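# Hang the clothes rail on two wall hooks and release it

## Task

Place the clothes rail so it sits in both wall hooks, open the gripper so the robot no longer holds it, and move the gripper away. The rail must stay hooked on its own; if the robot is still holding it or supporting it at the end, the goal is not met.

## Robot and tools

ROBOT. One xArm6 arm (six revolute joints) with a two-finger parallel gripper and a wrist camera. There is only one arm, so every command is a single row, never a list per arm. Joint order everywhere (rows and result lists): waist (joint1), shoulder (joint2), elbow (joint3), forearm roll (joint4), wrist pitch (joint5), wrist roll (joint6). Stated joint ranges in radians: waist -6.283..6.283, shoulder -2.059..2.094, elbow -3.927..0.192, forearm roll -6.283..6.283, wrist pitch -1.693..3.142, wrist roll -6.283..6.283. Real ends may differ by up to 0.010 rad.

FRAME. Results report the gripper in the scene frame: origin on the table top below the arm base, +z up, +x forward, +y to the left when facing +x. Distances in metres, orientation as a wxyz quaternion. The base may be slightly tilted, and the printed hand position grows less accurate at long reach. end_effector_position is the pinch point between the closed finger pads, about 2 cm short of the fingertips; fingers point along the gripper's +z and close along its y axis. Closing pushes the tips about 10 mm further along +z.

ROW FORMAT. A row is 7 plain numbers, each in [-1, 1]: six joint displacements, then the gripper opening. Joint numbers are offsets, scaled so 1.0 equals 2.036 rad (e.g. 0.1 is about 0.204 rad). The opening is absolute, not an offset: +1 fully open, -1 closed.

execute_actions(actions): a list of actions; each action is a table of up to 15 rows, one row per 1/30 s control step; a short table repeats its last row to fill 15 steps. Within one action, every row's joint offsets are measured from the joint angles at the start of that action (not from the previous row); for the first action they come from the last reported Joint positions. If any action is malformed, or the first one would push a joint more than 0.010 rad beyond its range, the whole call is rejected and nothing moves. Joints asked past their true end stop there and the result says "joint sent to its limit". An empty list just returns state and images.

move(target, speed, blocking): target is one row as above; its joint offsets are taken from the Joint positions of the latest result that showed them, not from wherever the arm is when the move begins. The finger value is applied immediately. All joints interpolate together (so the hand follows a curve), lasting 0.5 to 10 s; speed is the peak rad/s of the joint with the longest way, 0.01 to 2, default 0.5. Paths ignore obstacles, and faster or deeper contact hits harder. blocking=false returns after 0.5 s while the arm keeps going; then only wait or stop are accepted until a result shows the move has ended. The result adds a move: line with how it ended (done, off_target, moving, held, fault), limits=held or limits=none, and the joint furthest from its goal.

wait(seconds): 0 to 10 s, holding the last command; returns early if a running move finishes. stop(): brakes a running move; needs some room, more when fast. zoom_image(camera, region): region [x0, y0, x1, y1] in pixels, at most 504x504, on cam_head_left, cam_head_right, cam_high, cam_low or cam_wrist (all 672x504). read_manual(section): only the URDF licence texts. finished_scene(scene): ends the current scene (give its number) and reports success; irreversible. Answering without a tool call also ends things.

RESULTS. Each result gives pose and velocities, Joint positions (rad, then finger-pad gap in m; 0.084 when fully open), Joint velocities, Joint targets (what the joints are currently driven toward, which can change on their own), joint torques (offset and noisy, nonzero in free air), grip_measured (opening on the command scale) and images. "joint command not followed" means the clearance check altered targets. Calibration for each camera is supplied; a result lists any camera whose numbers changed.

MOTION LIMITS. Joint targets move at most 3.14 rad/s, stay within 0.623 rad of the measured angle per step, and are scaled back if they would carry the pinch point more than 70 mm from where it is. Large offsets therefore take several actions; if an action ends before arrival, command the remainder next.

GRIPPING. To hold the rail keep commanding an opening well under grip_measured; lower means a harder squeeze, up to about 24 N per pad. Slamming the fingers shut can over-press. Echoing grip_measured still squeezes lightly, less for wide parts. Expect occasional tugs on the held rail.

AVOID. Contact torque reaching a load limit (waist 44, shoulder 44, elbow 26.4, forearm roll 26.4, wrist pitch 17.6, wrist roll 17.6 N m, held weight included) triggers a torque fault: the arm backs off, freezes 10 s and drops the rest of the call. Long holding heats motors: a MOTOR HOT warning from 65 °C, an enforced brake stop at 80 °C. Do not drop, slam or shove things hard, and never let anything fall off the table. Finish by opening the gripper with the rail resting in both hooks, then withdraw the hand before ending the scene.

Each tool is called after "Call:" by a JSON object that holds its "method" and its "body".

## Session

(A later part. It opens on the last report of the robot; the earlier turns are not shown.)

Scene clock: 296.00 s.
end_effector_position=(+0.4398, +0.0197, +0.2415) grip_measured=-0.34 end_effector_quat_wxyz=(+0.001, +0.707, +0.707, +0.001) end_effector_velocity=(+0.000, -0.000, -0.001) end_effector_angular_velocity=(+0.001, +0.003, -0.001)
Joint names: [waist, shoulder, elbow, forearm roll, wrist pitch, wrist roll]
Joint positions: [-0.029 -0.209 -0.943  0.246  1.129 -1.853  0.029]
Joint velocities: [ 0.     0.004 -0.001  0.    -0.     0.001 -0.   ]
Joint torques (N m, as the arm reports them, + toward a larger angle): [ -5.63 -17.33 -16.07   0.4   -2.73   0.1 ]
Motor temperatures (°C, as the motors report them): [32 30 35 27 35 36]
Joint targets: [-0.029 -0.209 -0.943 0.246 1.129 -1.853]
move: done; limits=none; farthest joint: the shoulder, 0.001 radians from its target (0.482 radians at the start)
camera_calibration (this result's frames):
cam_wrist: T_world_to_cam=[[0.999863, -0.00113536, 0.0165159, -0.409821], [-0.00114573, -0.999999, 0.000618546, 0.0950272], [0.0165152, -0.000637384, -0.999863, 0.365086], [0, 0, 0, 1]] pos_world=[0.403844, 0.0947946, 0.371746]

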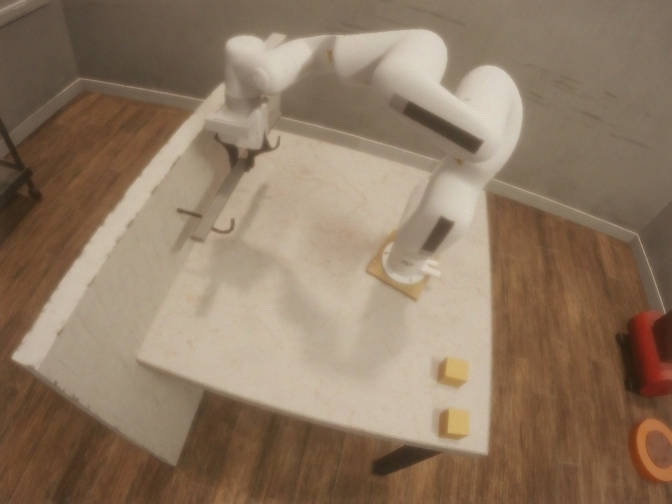

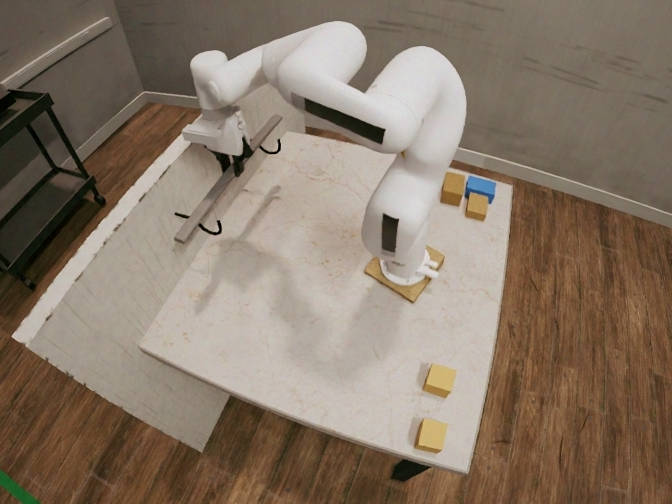

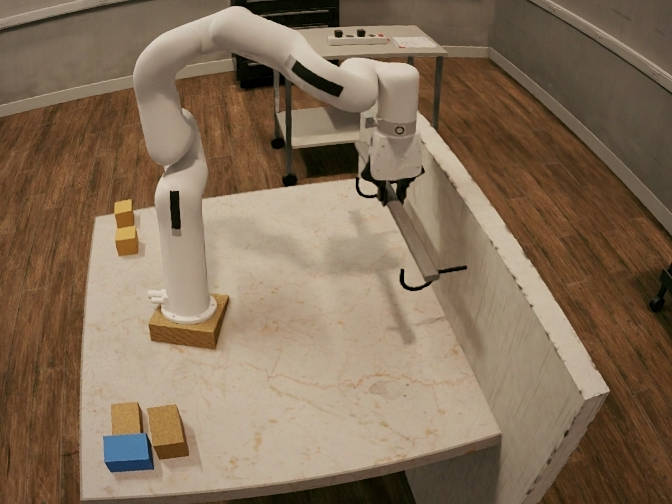

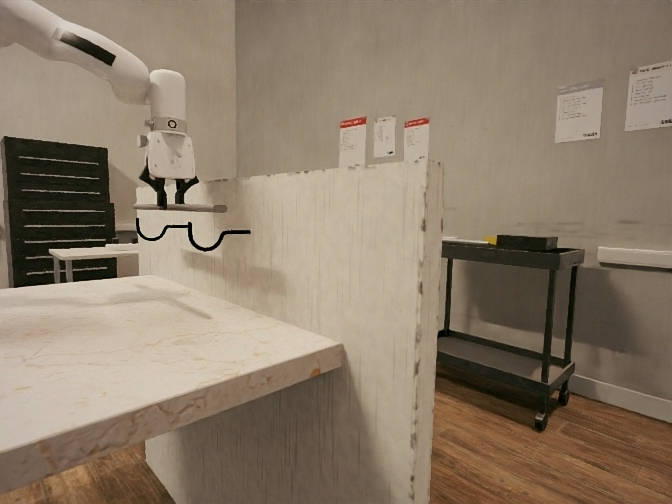

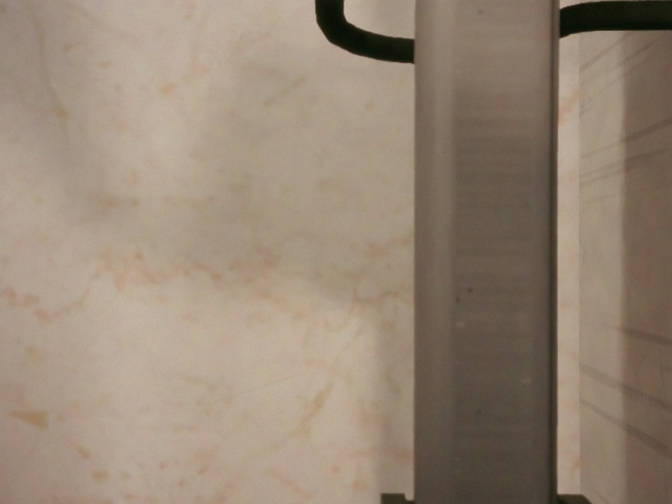

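Call:
{"method": "move", "body": {"target": [0.0221,0.0383,0.0540,0.0149,-0.0941,-0.006,-0.8], "speed": 0.15}}

Call:
{"method": "zoom_image", "body": {"camera": "cam_high", "region": [300, 100, 520, 320]}}

Call:
{"method": "zoom_image", "body": {"camera": "cam_low", "region": [80, 150, 300, 280]}}

Scene clock: 359.10 s.
end_effector_position=(+0.4413, +0.0198, +0.1763) grip_measured=-0.34 end_effector_quat_wxyz=(+0.001, +0.708, +0.706, +0.002) end_effector_velocity=(-0.001, +0.001, -0.002) end_effector_angular_velocity=(+0.001, +0.005, -0.000)
Joint names: [waist, shoulder, elbow, forearm roll, wrist pitch, wrist roll]
Joint positions: [ 0.016 -0.132 -0.833  0.276  0.937 -1.866  0.029]
Joint velocities: [0.002 0.002 0.003 0.    0.    0.001 0.   ]
Joint torques (N m, as the arm reports them, + toward a larger angle): [ -6.06 -18.38 -15.28   0.22  -2.83   0.  ]
Motor temperatures (°C, as the motors report them): [32 31 35 27 35 36]
Joint targets: [0.016 -0.131 -0.833 0.276 0.937 -1.866]
move: done; limits=none; farthest joint: the shoulder, 0.001 radians from its target (0.078 radians at the start)
camera_calibration (this result's frames):
cam_wrist: T_world_to_cam=[[0.999844, -0.00210114, 0.0175429, -0.410406], [-0.00208735, -0.999997, -0.000804667, 0.0959121], [0.0175446, 0.000767923, -0.999846, 0.29947], [0, 0, 0, 1]] pos_world=[0.405288, 0.0948196, 0.3067]

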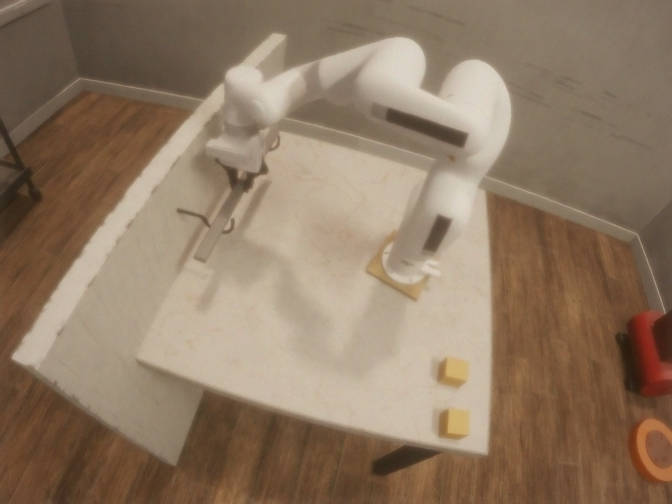

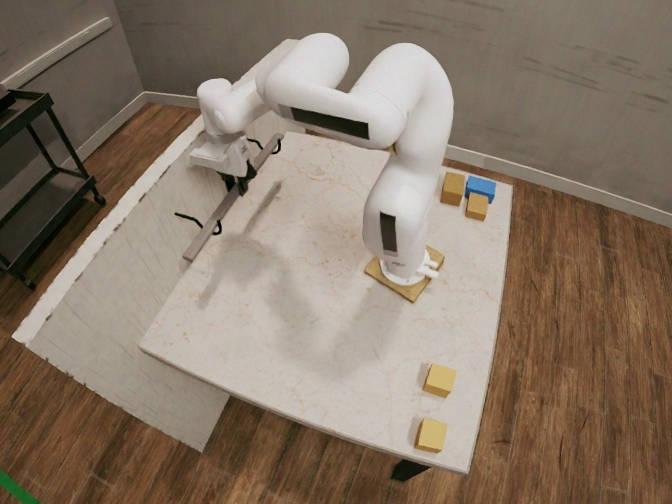

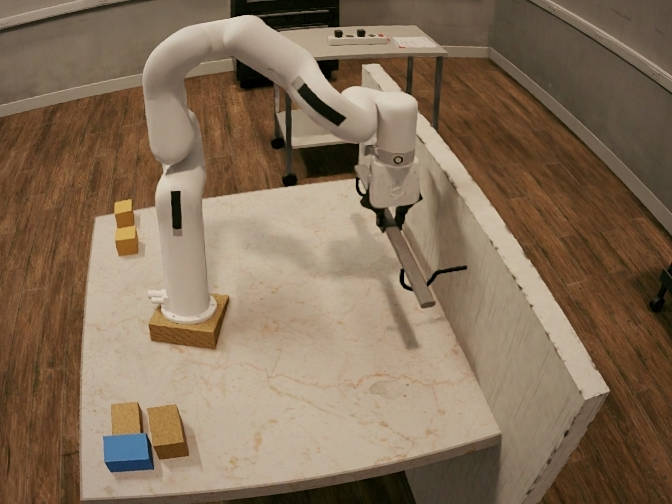

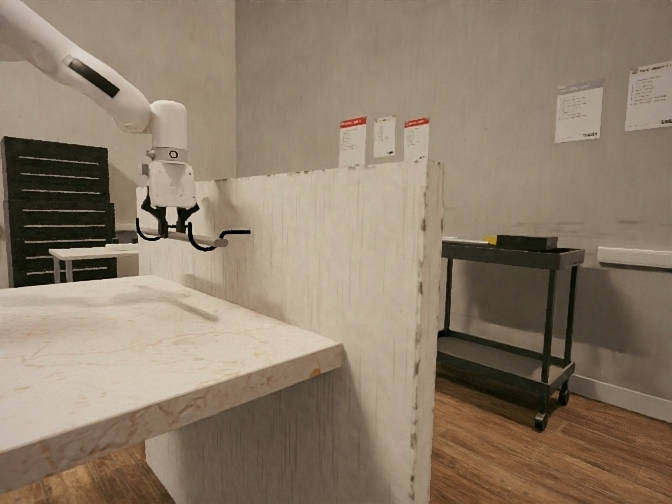

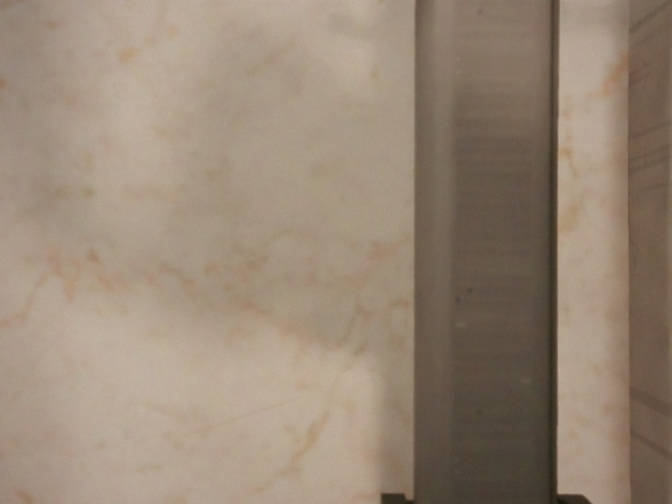

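Region (300, 100, 520, 320) of cam_high's 672x504 image, scaled by 2.291, with more detail than that image has.

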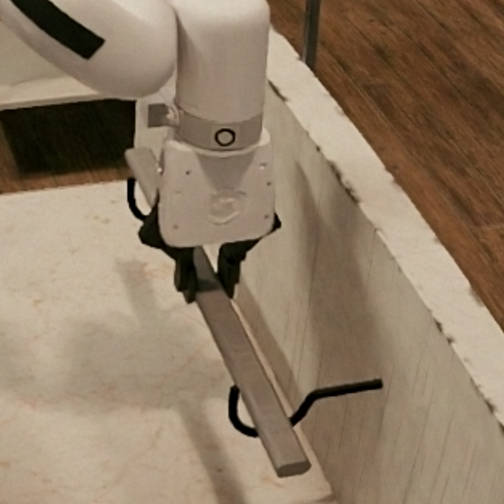

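Region (80, 150, 300, 280) of cam_low's 672x504 image, scaled by 2.291, with more detail than that image has; it fills the top 298 rows of this view, and the rest is white.

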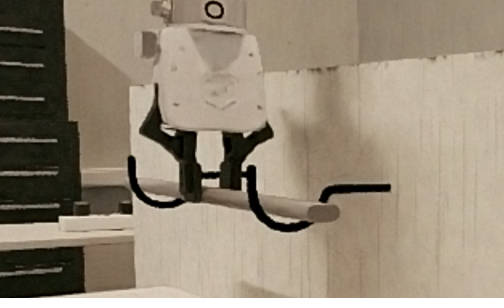

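Call:
{"method": "move", "body": {"target": [0.0024,0.0041,0.0058,0.0016,-0.0101,-0.0007,-0.8], "speed": 0.05}}

Call:
{"method": "zoom_image", "body": {"camera": "cam_low", "region": [120, 200, 260, 270]}}

Scene clock: 366.83 s.
end_effector_position=(+0.4410, +0.0198, +0.1700) grip_measured=-0.34 end_effector_quat_wxyz=(+0.002, +0.708, +0.707, +0.002) end_effector_velocity=(-0.000, -0.001, -0.001) end_effector_angular_velocity=(-0.000, +0.001, -0.004)
Joint names: [waist, shoulder, elbow, forearm roll, wrist pitch, wrist roll]
Joint positions: [ 0.02  -0.124 -0.822  0.28   0.917 -1.867  0.029]
Joint velocities: [-0.002  0.002  0.001  0.    -0.001  0.001  0.   ]
Joint torques (N m, as the arm reports them, + toward a larger angle): [ -4.9  -17.15 -13.43   0.8   -2.29   0.33]
Motor temperatures (°C, as the motors report them): [32 31 35 27 35 36]
Joint targets: [0.020 -0.123 -0.821 0.280 0.917 -1.867]
move: done; limits=none; farthest joint: the waist, 0.001 radians from its target (0.005 radians at the start)
camera_calibration (this result's frames):
cam_wrist: T_world_to_cam=[[0.999822, -0.00201469, 0.0187742, -0.410261], [-0.00201689, -0.999998, 0.0000986751, 0.095689], [0.0187739, -0.000136523, -0.999824, 0.292631], [0, 0, 0, 1]] pos_world=[0.404887, 0.0949022, 0.300272]

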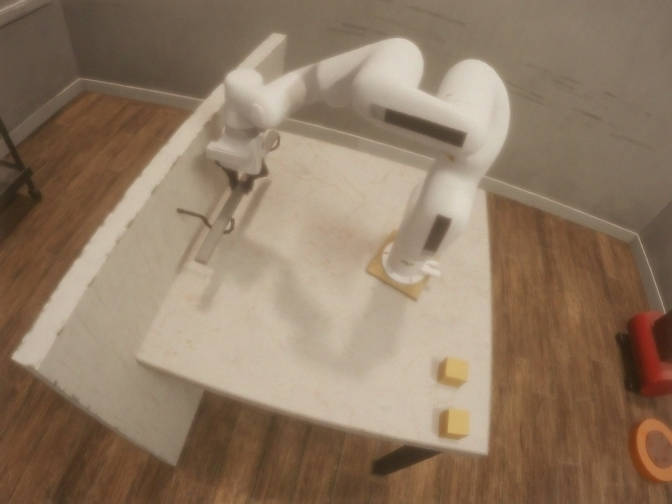

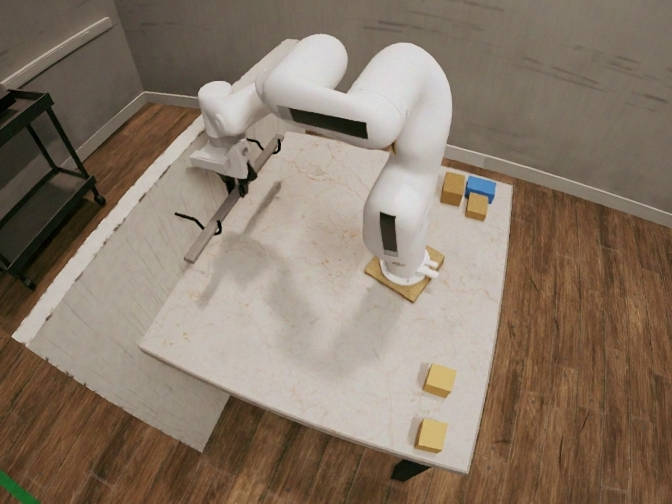

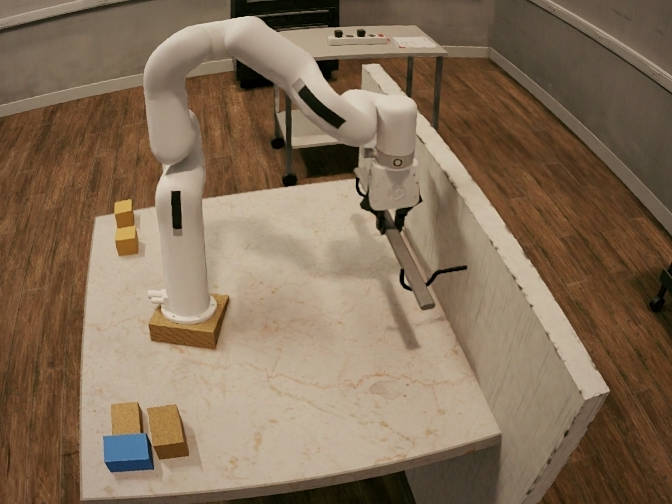

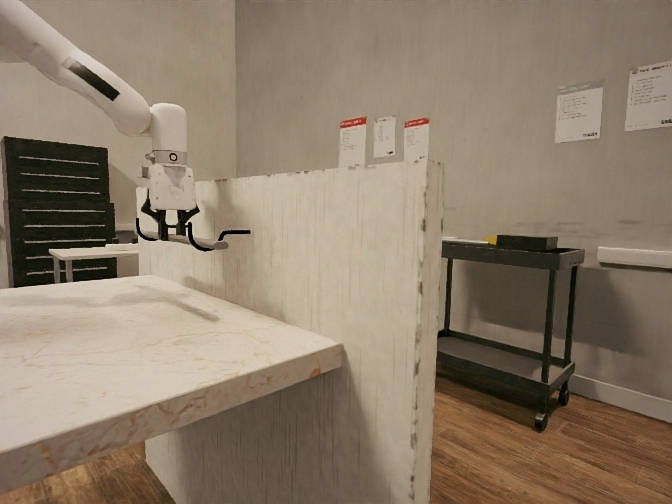

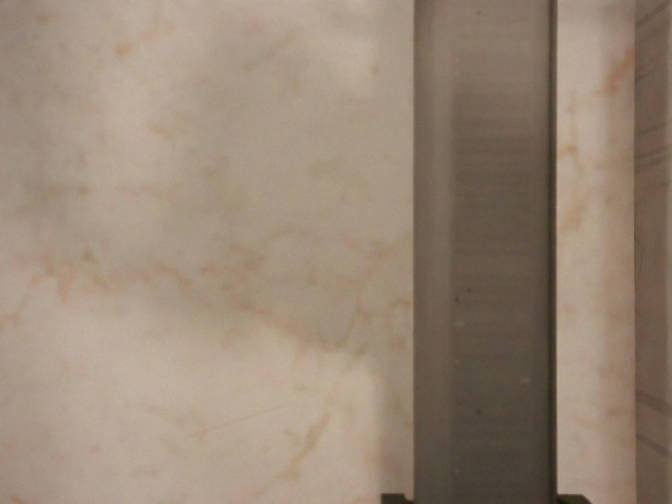

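Region (120, 200, 260, 270) of cam_low's 672x504 image, scaled by 3.600, with more detail than that image has.

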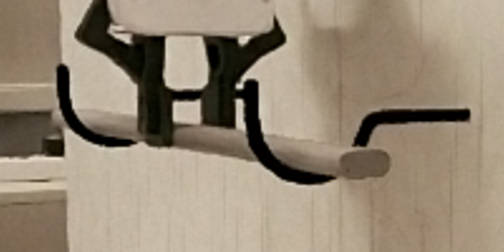

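Call:
{"method": "execute_actions", "body": {"actions": [[[0,0,0,0,0,0,-0.5],[0,0,0,0,0,0,-0.4],[0,0,0,0,0,0,-0.3],[0,0,0,0,0,0,-0.2],[0,0,0,0,0,0,-0.1],[0,0,0,0,0,0,0],[0,0,0,0,0,0,0.1],[0,0,0,0,0,0,0.2],[0,0,0,0,0,0,0.3]],[[0,0,0,0,0,0,0.3]]]}}

Call:
{"method": "zoom_image", "body": {"camera": "cam_low", "region": [120, 200, 260, 270]}}

Scene clock: 374.27 s.
end_effector_position=(+0.4408, +0.0198, +0.1697) grip_measured=+0.29 end_effector_quat_wxyz=(+0.002, +0.708, +0.706, +0.002) end_effector_velocity=(+0.000, -0.000, +0.001) end_effector_angular_velocity=(-0.001, -0.001, +0.001)
Joint names: [waist, shoulder, elbow, forearm roll, wrist pitch, wrist roll]
Joint positions: [ 0.02  -0.124 -0.822  0.28   0.917 -1.867  0.056]
Joint velocities: [-0.    -0.002  0.    -0.001 -0.    -0.     0.   ]
Joint torques (N m, as the arm reports them, + toward a larger angle): [ -5.57 -17.09 -13.91   0.72  -2.16   0.25]
Motor temperatures (°C, as the motors report them): [32 31 35 27 35 36]
Joint targets: [0.020 -0.124 -0.822 0.280 0.917 -1.867]
camera_calibration (this result's frames):
cam_wrist: T_world_to_cam=[[0.999838, -0.00213663, 0.0178754, -0.409858], [-0.00213612, -0.999998, -0.0000479252, 0.095767], [0.0178755, 0.0000097334, -0.99984, 0.292714], [0, 0, 0, 1]] pos_world=[0.404763, 0.0948883, 0.299998]

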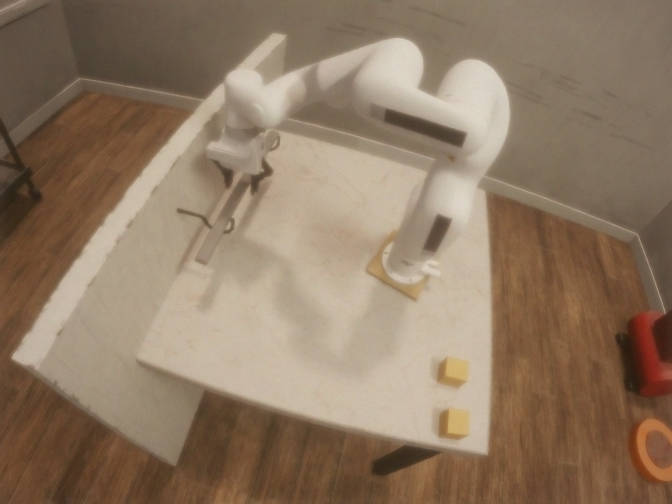

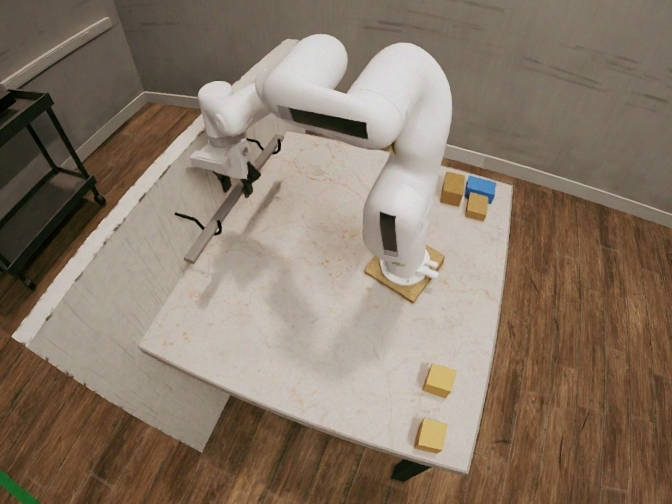

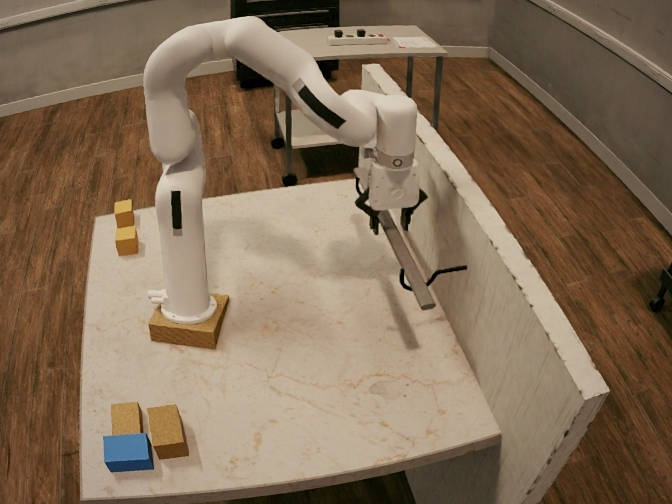

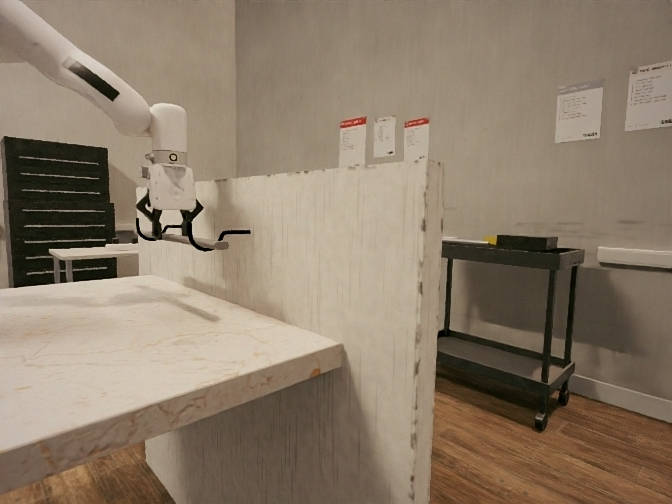

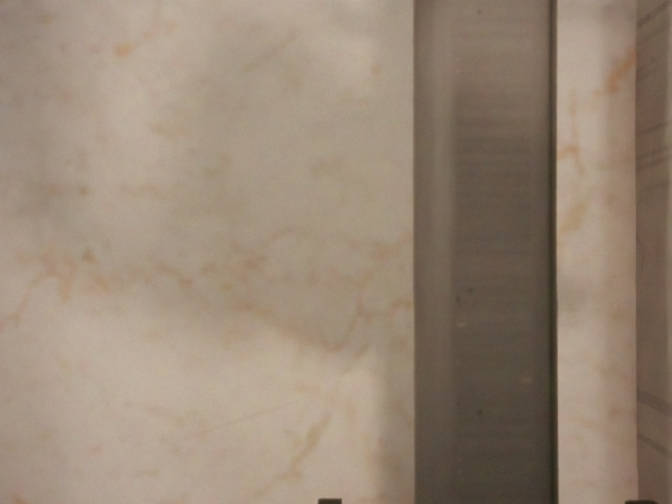

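Region (120, 200, 260, 270) of cam_low's 672x504 image, scaled by 3.600, with more detail than that image has.

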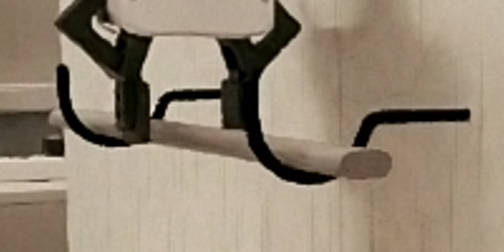

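Rail rests in the hooks. Retreat upward, then away.

Call:
{"method": "move", "body": {"target": [-0.024,-0.042,-0.059,-0.0167,0.104,0.0069,0.3], "speed": 0.5}}

Call:
{"method": "move", "body": {"target": [-0.0241,-0.2362,0.1965,-0.0039,0.0452,-0.0133,0.3], "speed": 0.8}}

Call:
{"method": "zoom_image", "body": {"camera": "cam_high", "region": [300, 100, 520, 320]}}

Scene clock: 380.87 s.
end_effector_position=(+0.4393, +0.0199, +0.2404) grip_measured=+0.29 end_effector_quat_wxyz=(+0.000, +0.707, +0.707, +0.000) end_effector_velocity=(+0.003, -0.000, +0.004) end_effector_angular_velocity=(-0.002, -0.010, -0.000)
Joint names: [waist, shoulder, elbow, forearm roll, wrist pitch, wrist roll]
Joint positions: [-0.028 -0.208 -0.941  0.246  1.128 -1.853  0.056]
Joint velocities: [-0.001 -0.004 -0.007  0.    -0.     0.001 -0.   ]
Joint torques (N m, as the arm reports them, + toward a larger angle): [ -5.34 -16.05 -15.01   0.09  -2.25   0.19]
Motor temperatures (°C, as the motors report them): [32 31 35 27 35 36]
Joint targets: [-0.028 -0.209 -0.942 0.246 1.128 -1.853]
move: done; limits=none; farthest joint: the waist, 0.001 radians from its target (0.049 radians at the start)
camera_calibration (this result's frames):
cam_wrist: T_world_to_cam=[[0.999899, -0.000820205, 0.0141946, -0.408781], [-0.00082902, -0.999999, 0.000615173, 0.0950912], [0.0141941, -0.000626878, -0.999899, 0.365065], [0, 0, 0, 1]] pos_world=[0.403637, 0.0949847, 0.370772]

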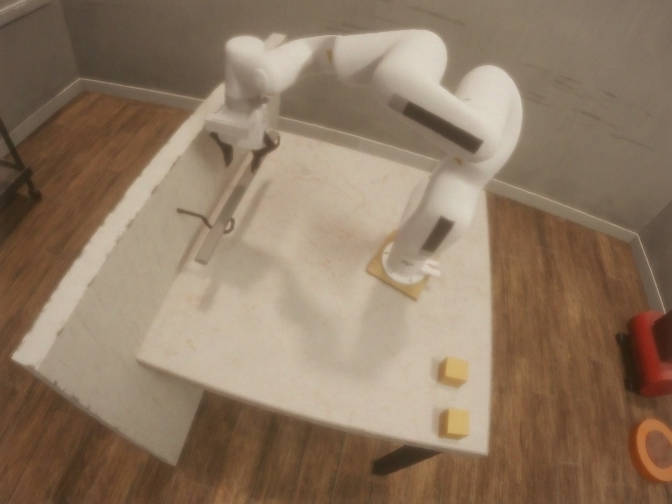

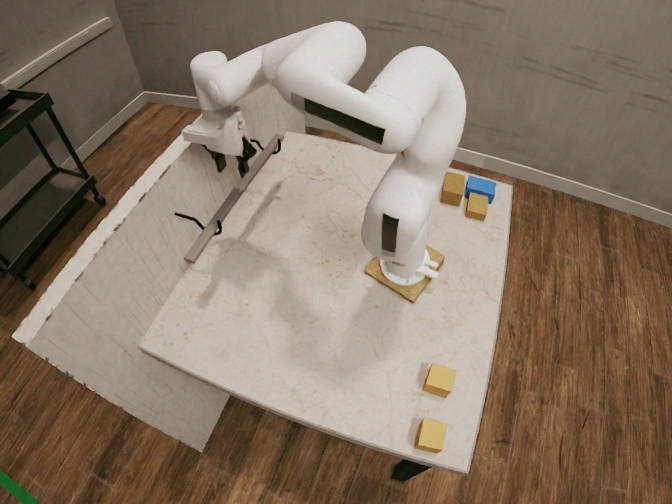

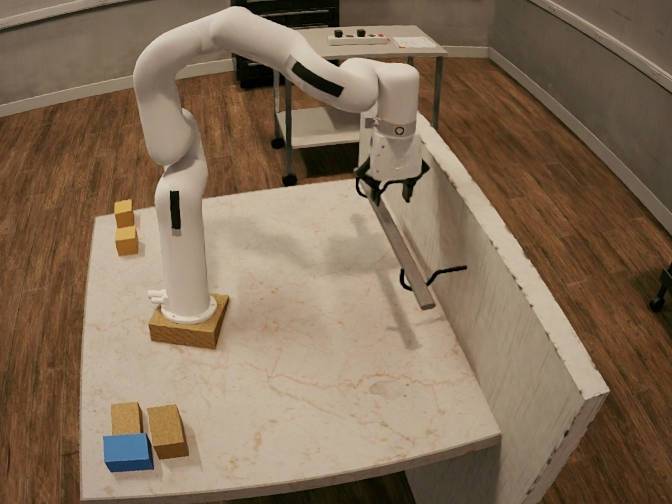

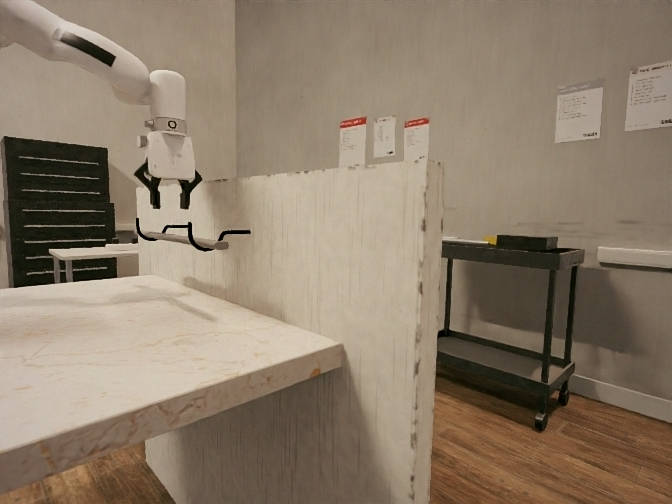

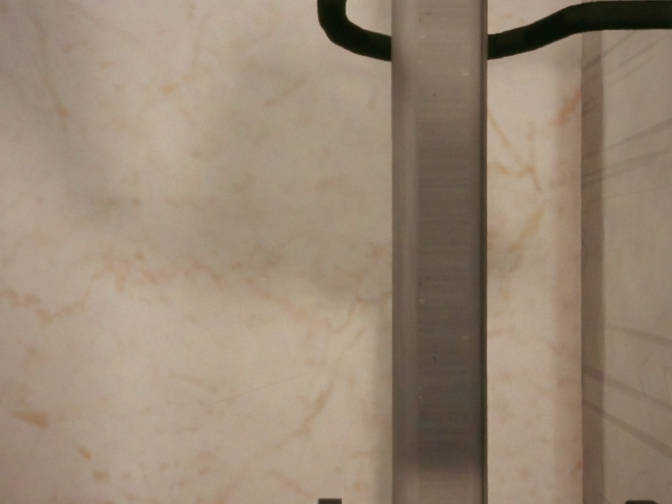

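Scene clock: 381.97 s.
end_effector_position=(+0.3093, +0.0300, +0.2388) grip_measured=+0.29 end_effector_quat_wxyz=(-0.001, +0.707, +0.707, -0.000) end_effector_velocity=(-0.001, +0.000, -0.000) end_effector_angular_velocity=(-0.000, -0.000, +0.001)
Joint names: [waist, shoulder, elbow, forearm roll, wrist pitch, wrist roll]
Joint positions: [-0.077 -0.688 -0.542  0.238  1.22  -1.88   0.056]
Joint velocities: [ 0.    -0.006  0.004 -0.     0.001 -0.001  0.   ]
Joint torques (N m, as the arm reports them, + toward a larger angle): [ -3.08  -6.88 -15.33   0.24  -2.23   0.4 ]
Motor temperatures (°C, as the motors report them): [32 31 35 27 35 36]
Joint targets: [-0.077 -0.689 -0.541 0.238 1.220 -1.880]
move: done; limits=none; farthest joint: the shoulder, 0.001 radians from its target (0.480 radians at the start)
camera_calibration (this result's frames):
cam_wrist: T_world_to_cam=[[0.999934, -0.000716696, 0.0114464, -0.278094], [-0.000715669, -1, -0.000093832, 0.105276], [0.0114464, 0.000085634, -0.999934, 0.366195], [0, 0, 0, 1]] pos_world=[0.27396, 0.105045, 0.369364]

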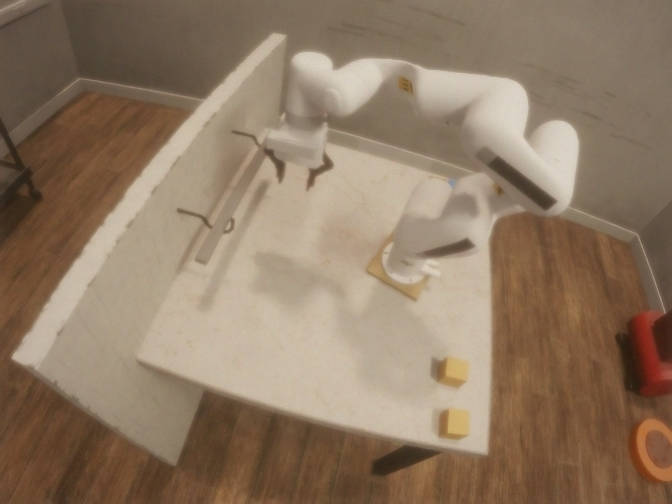

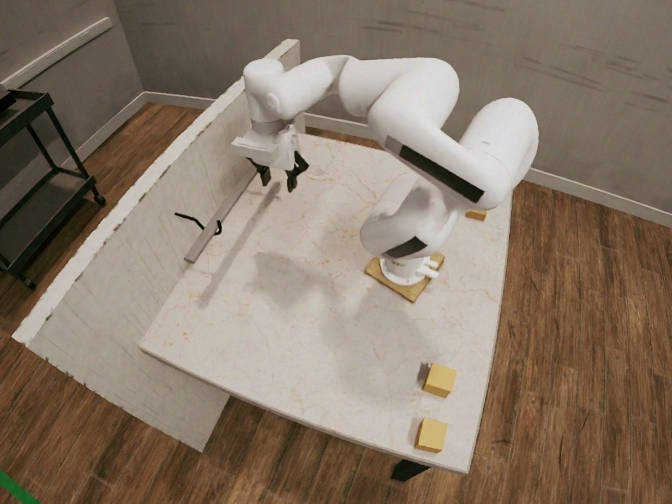

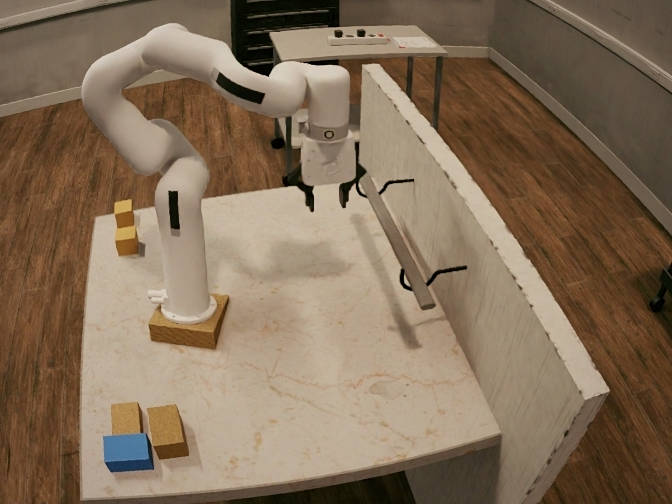

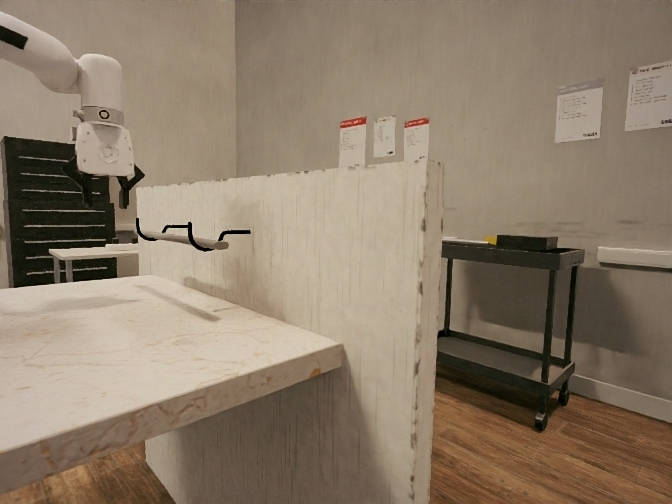

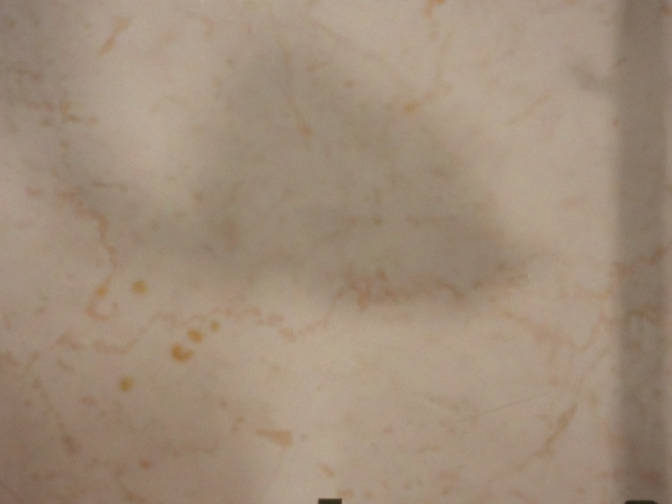

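Region (300, 100, 520, 320) of cam_high's 672x504 image, scaled by 2.291, with more detail than that image has.

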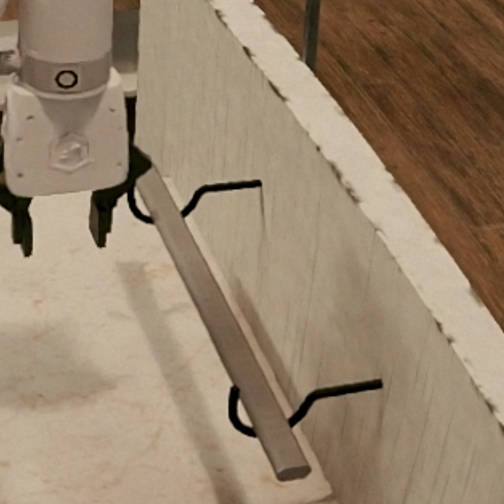

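Call:
{"method": "finished_scene", "body": {"scene": 1}}

The scene is finished: the task was done.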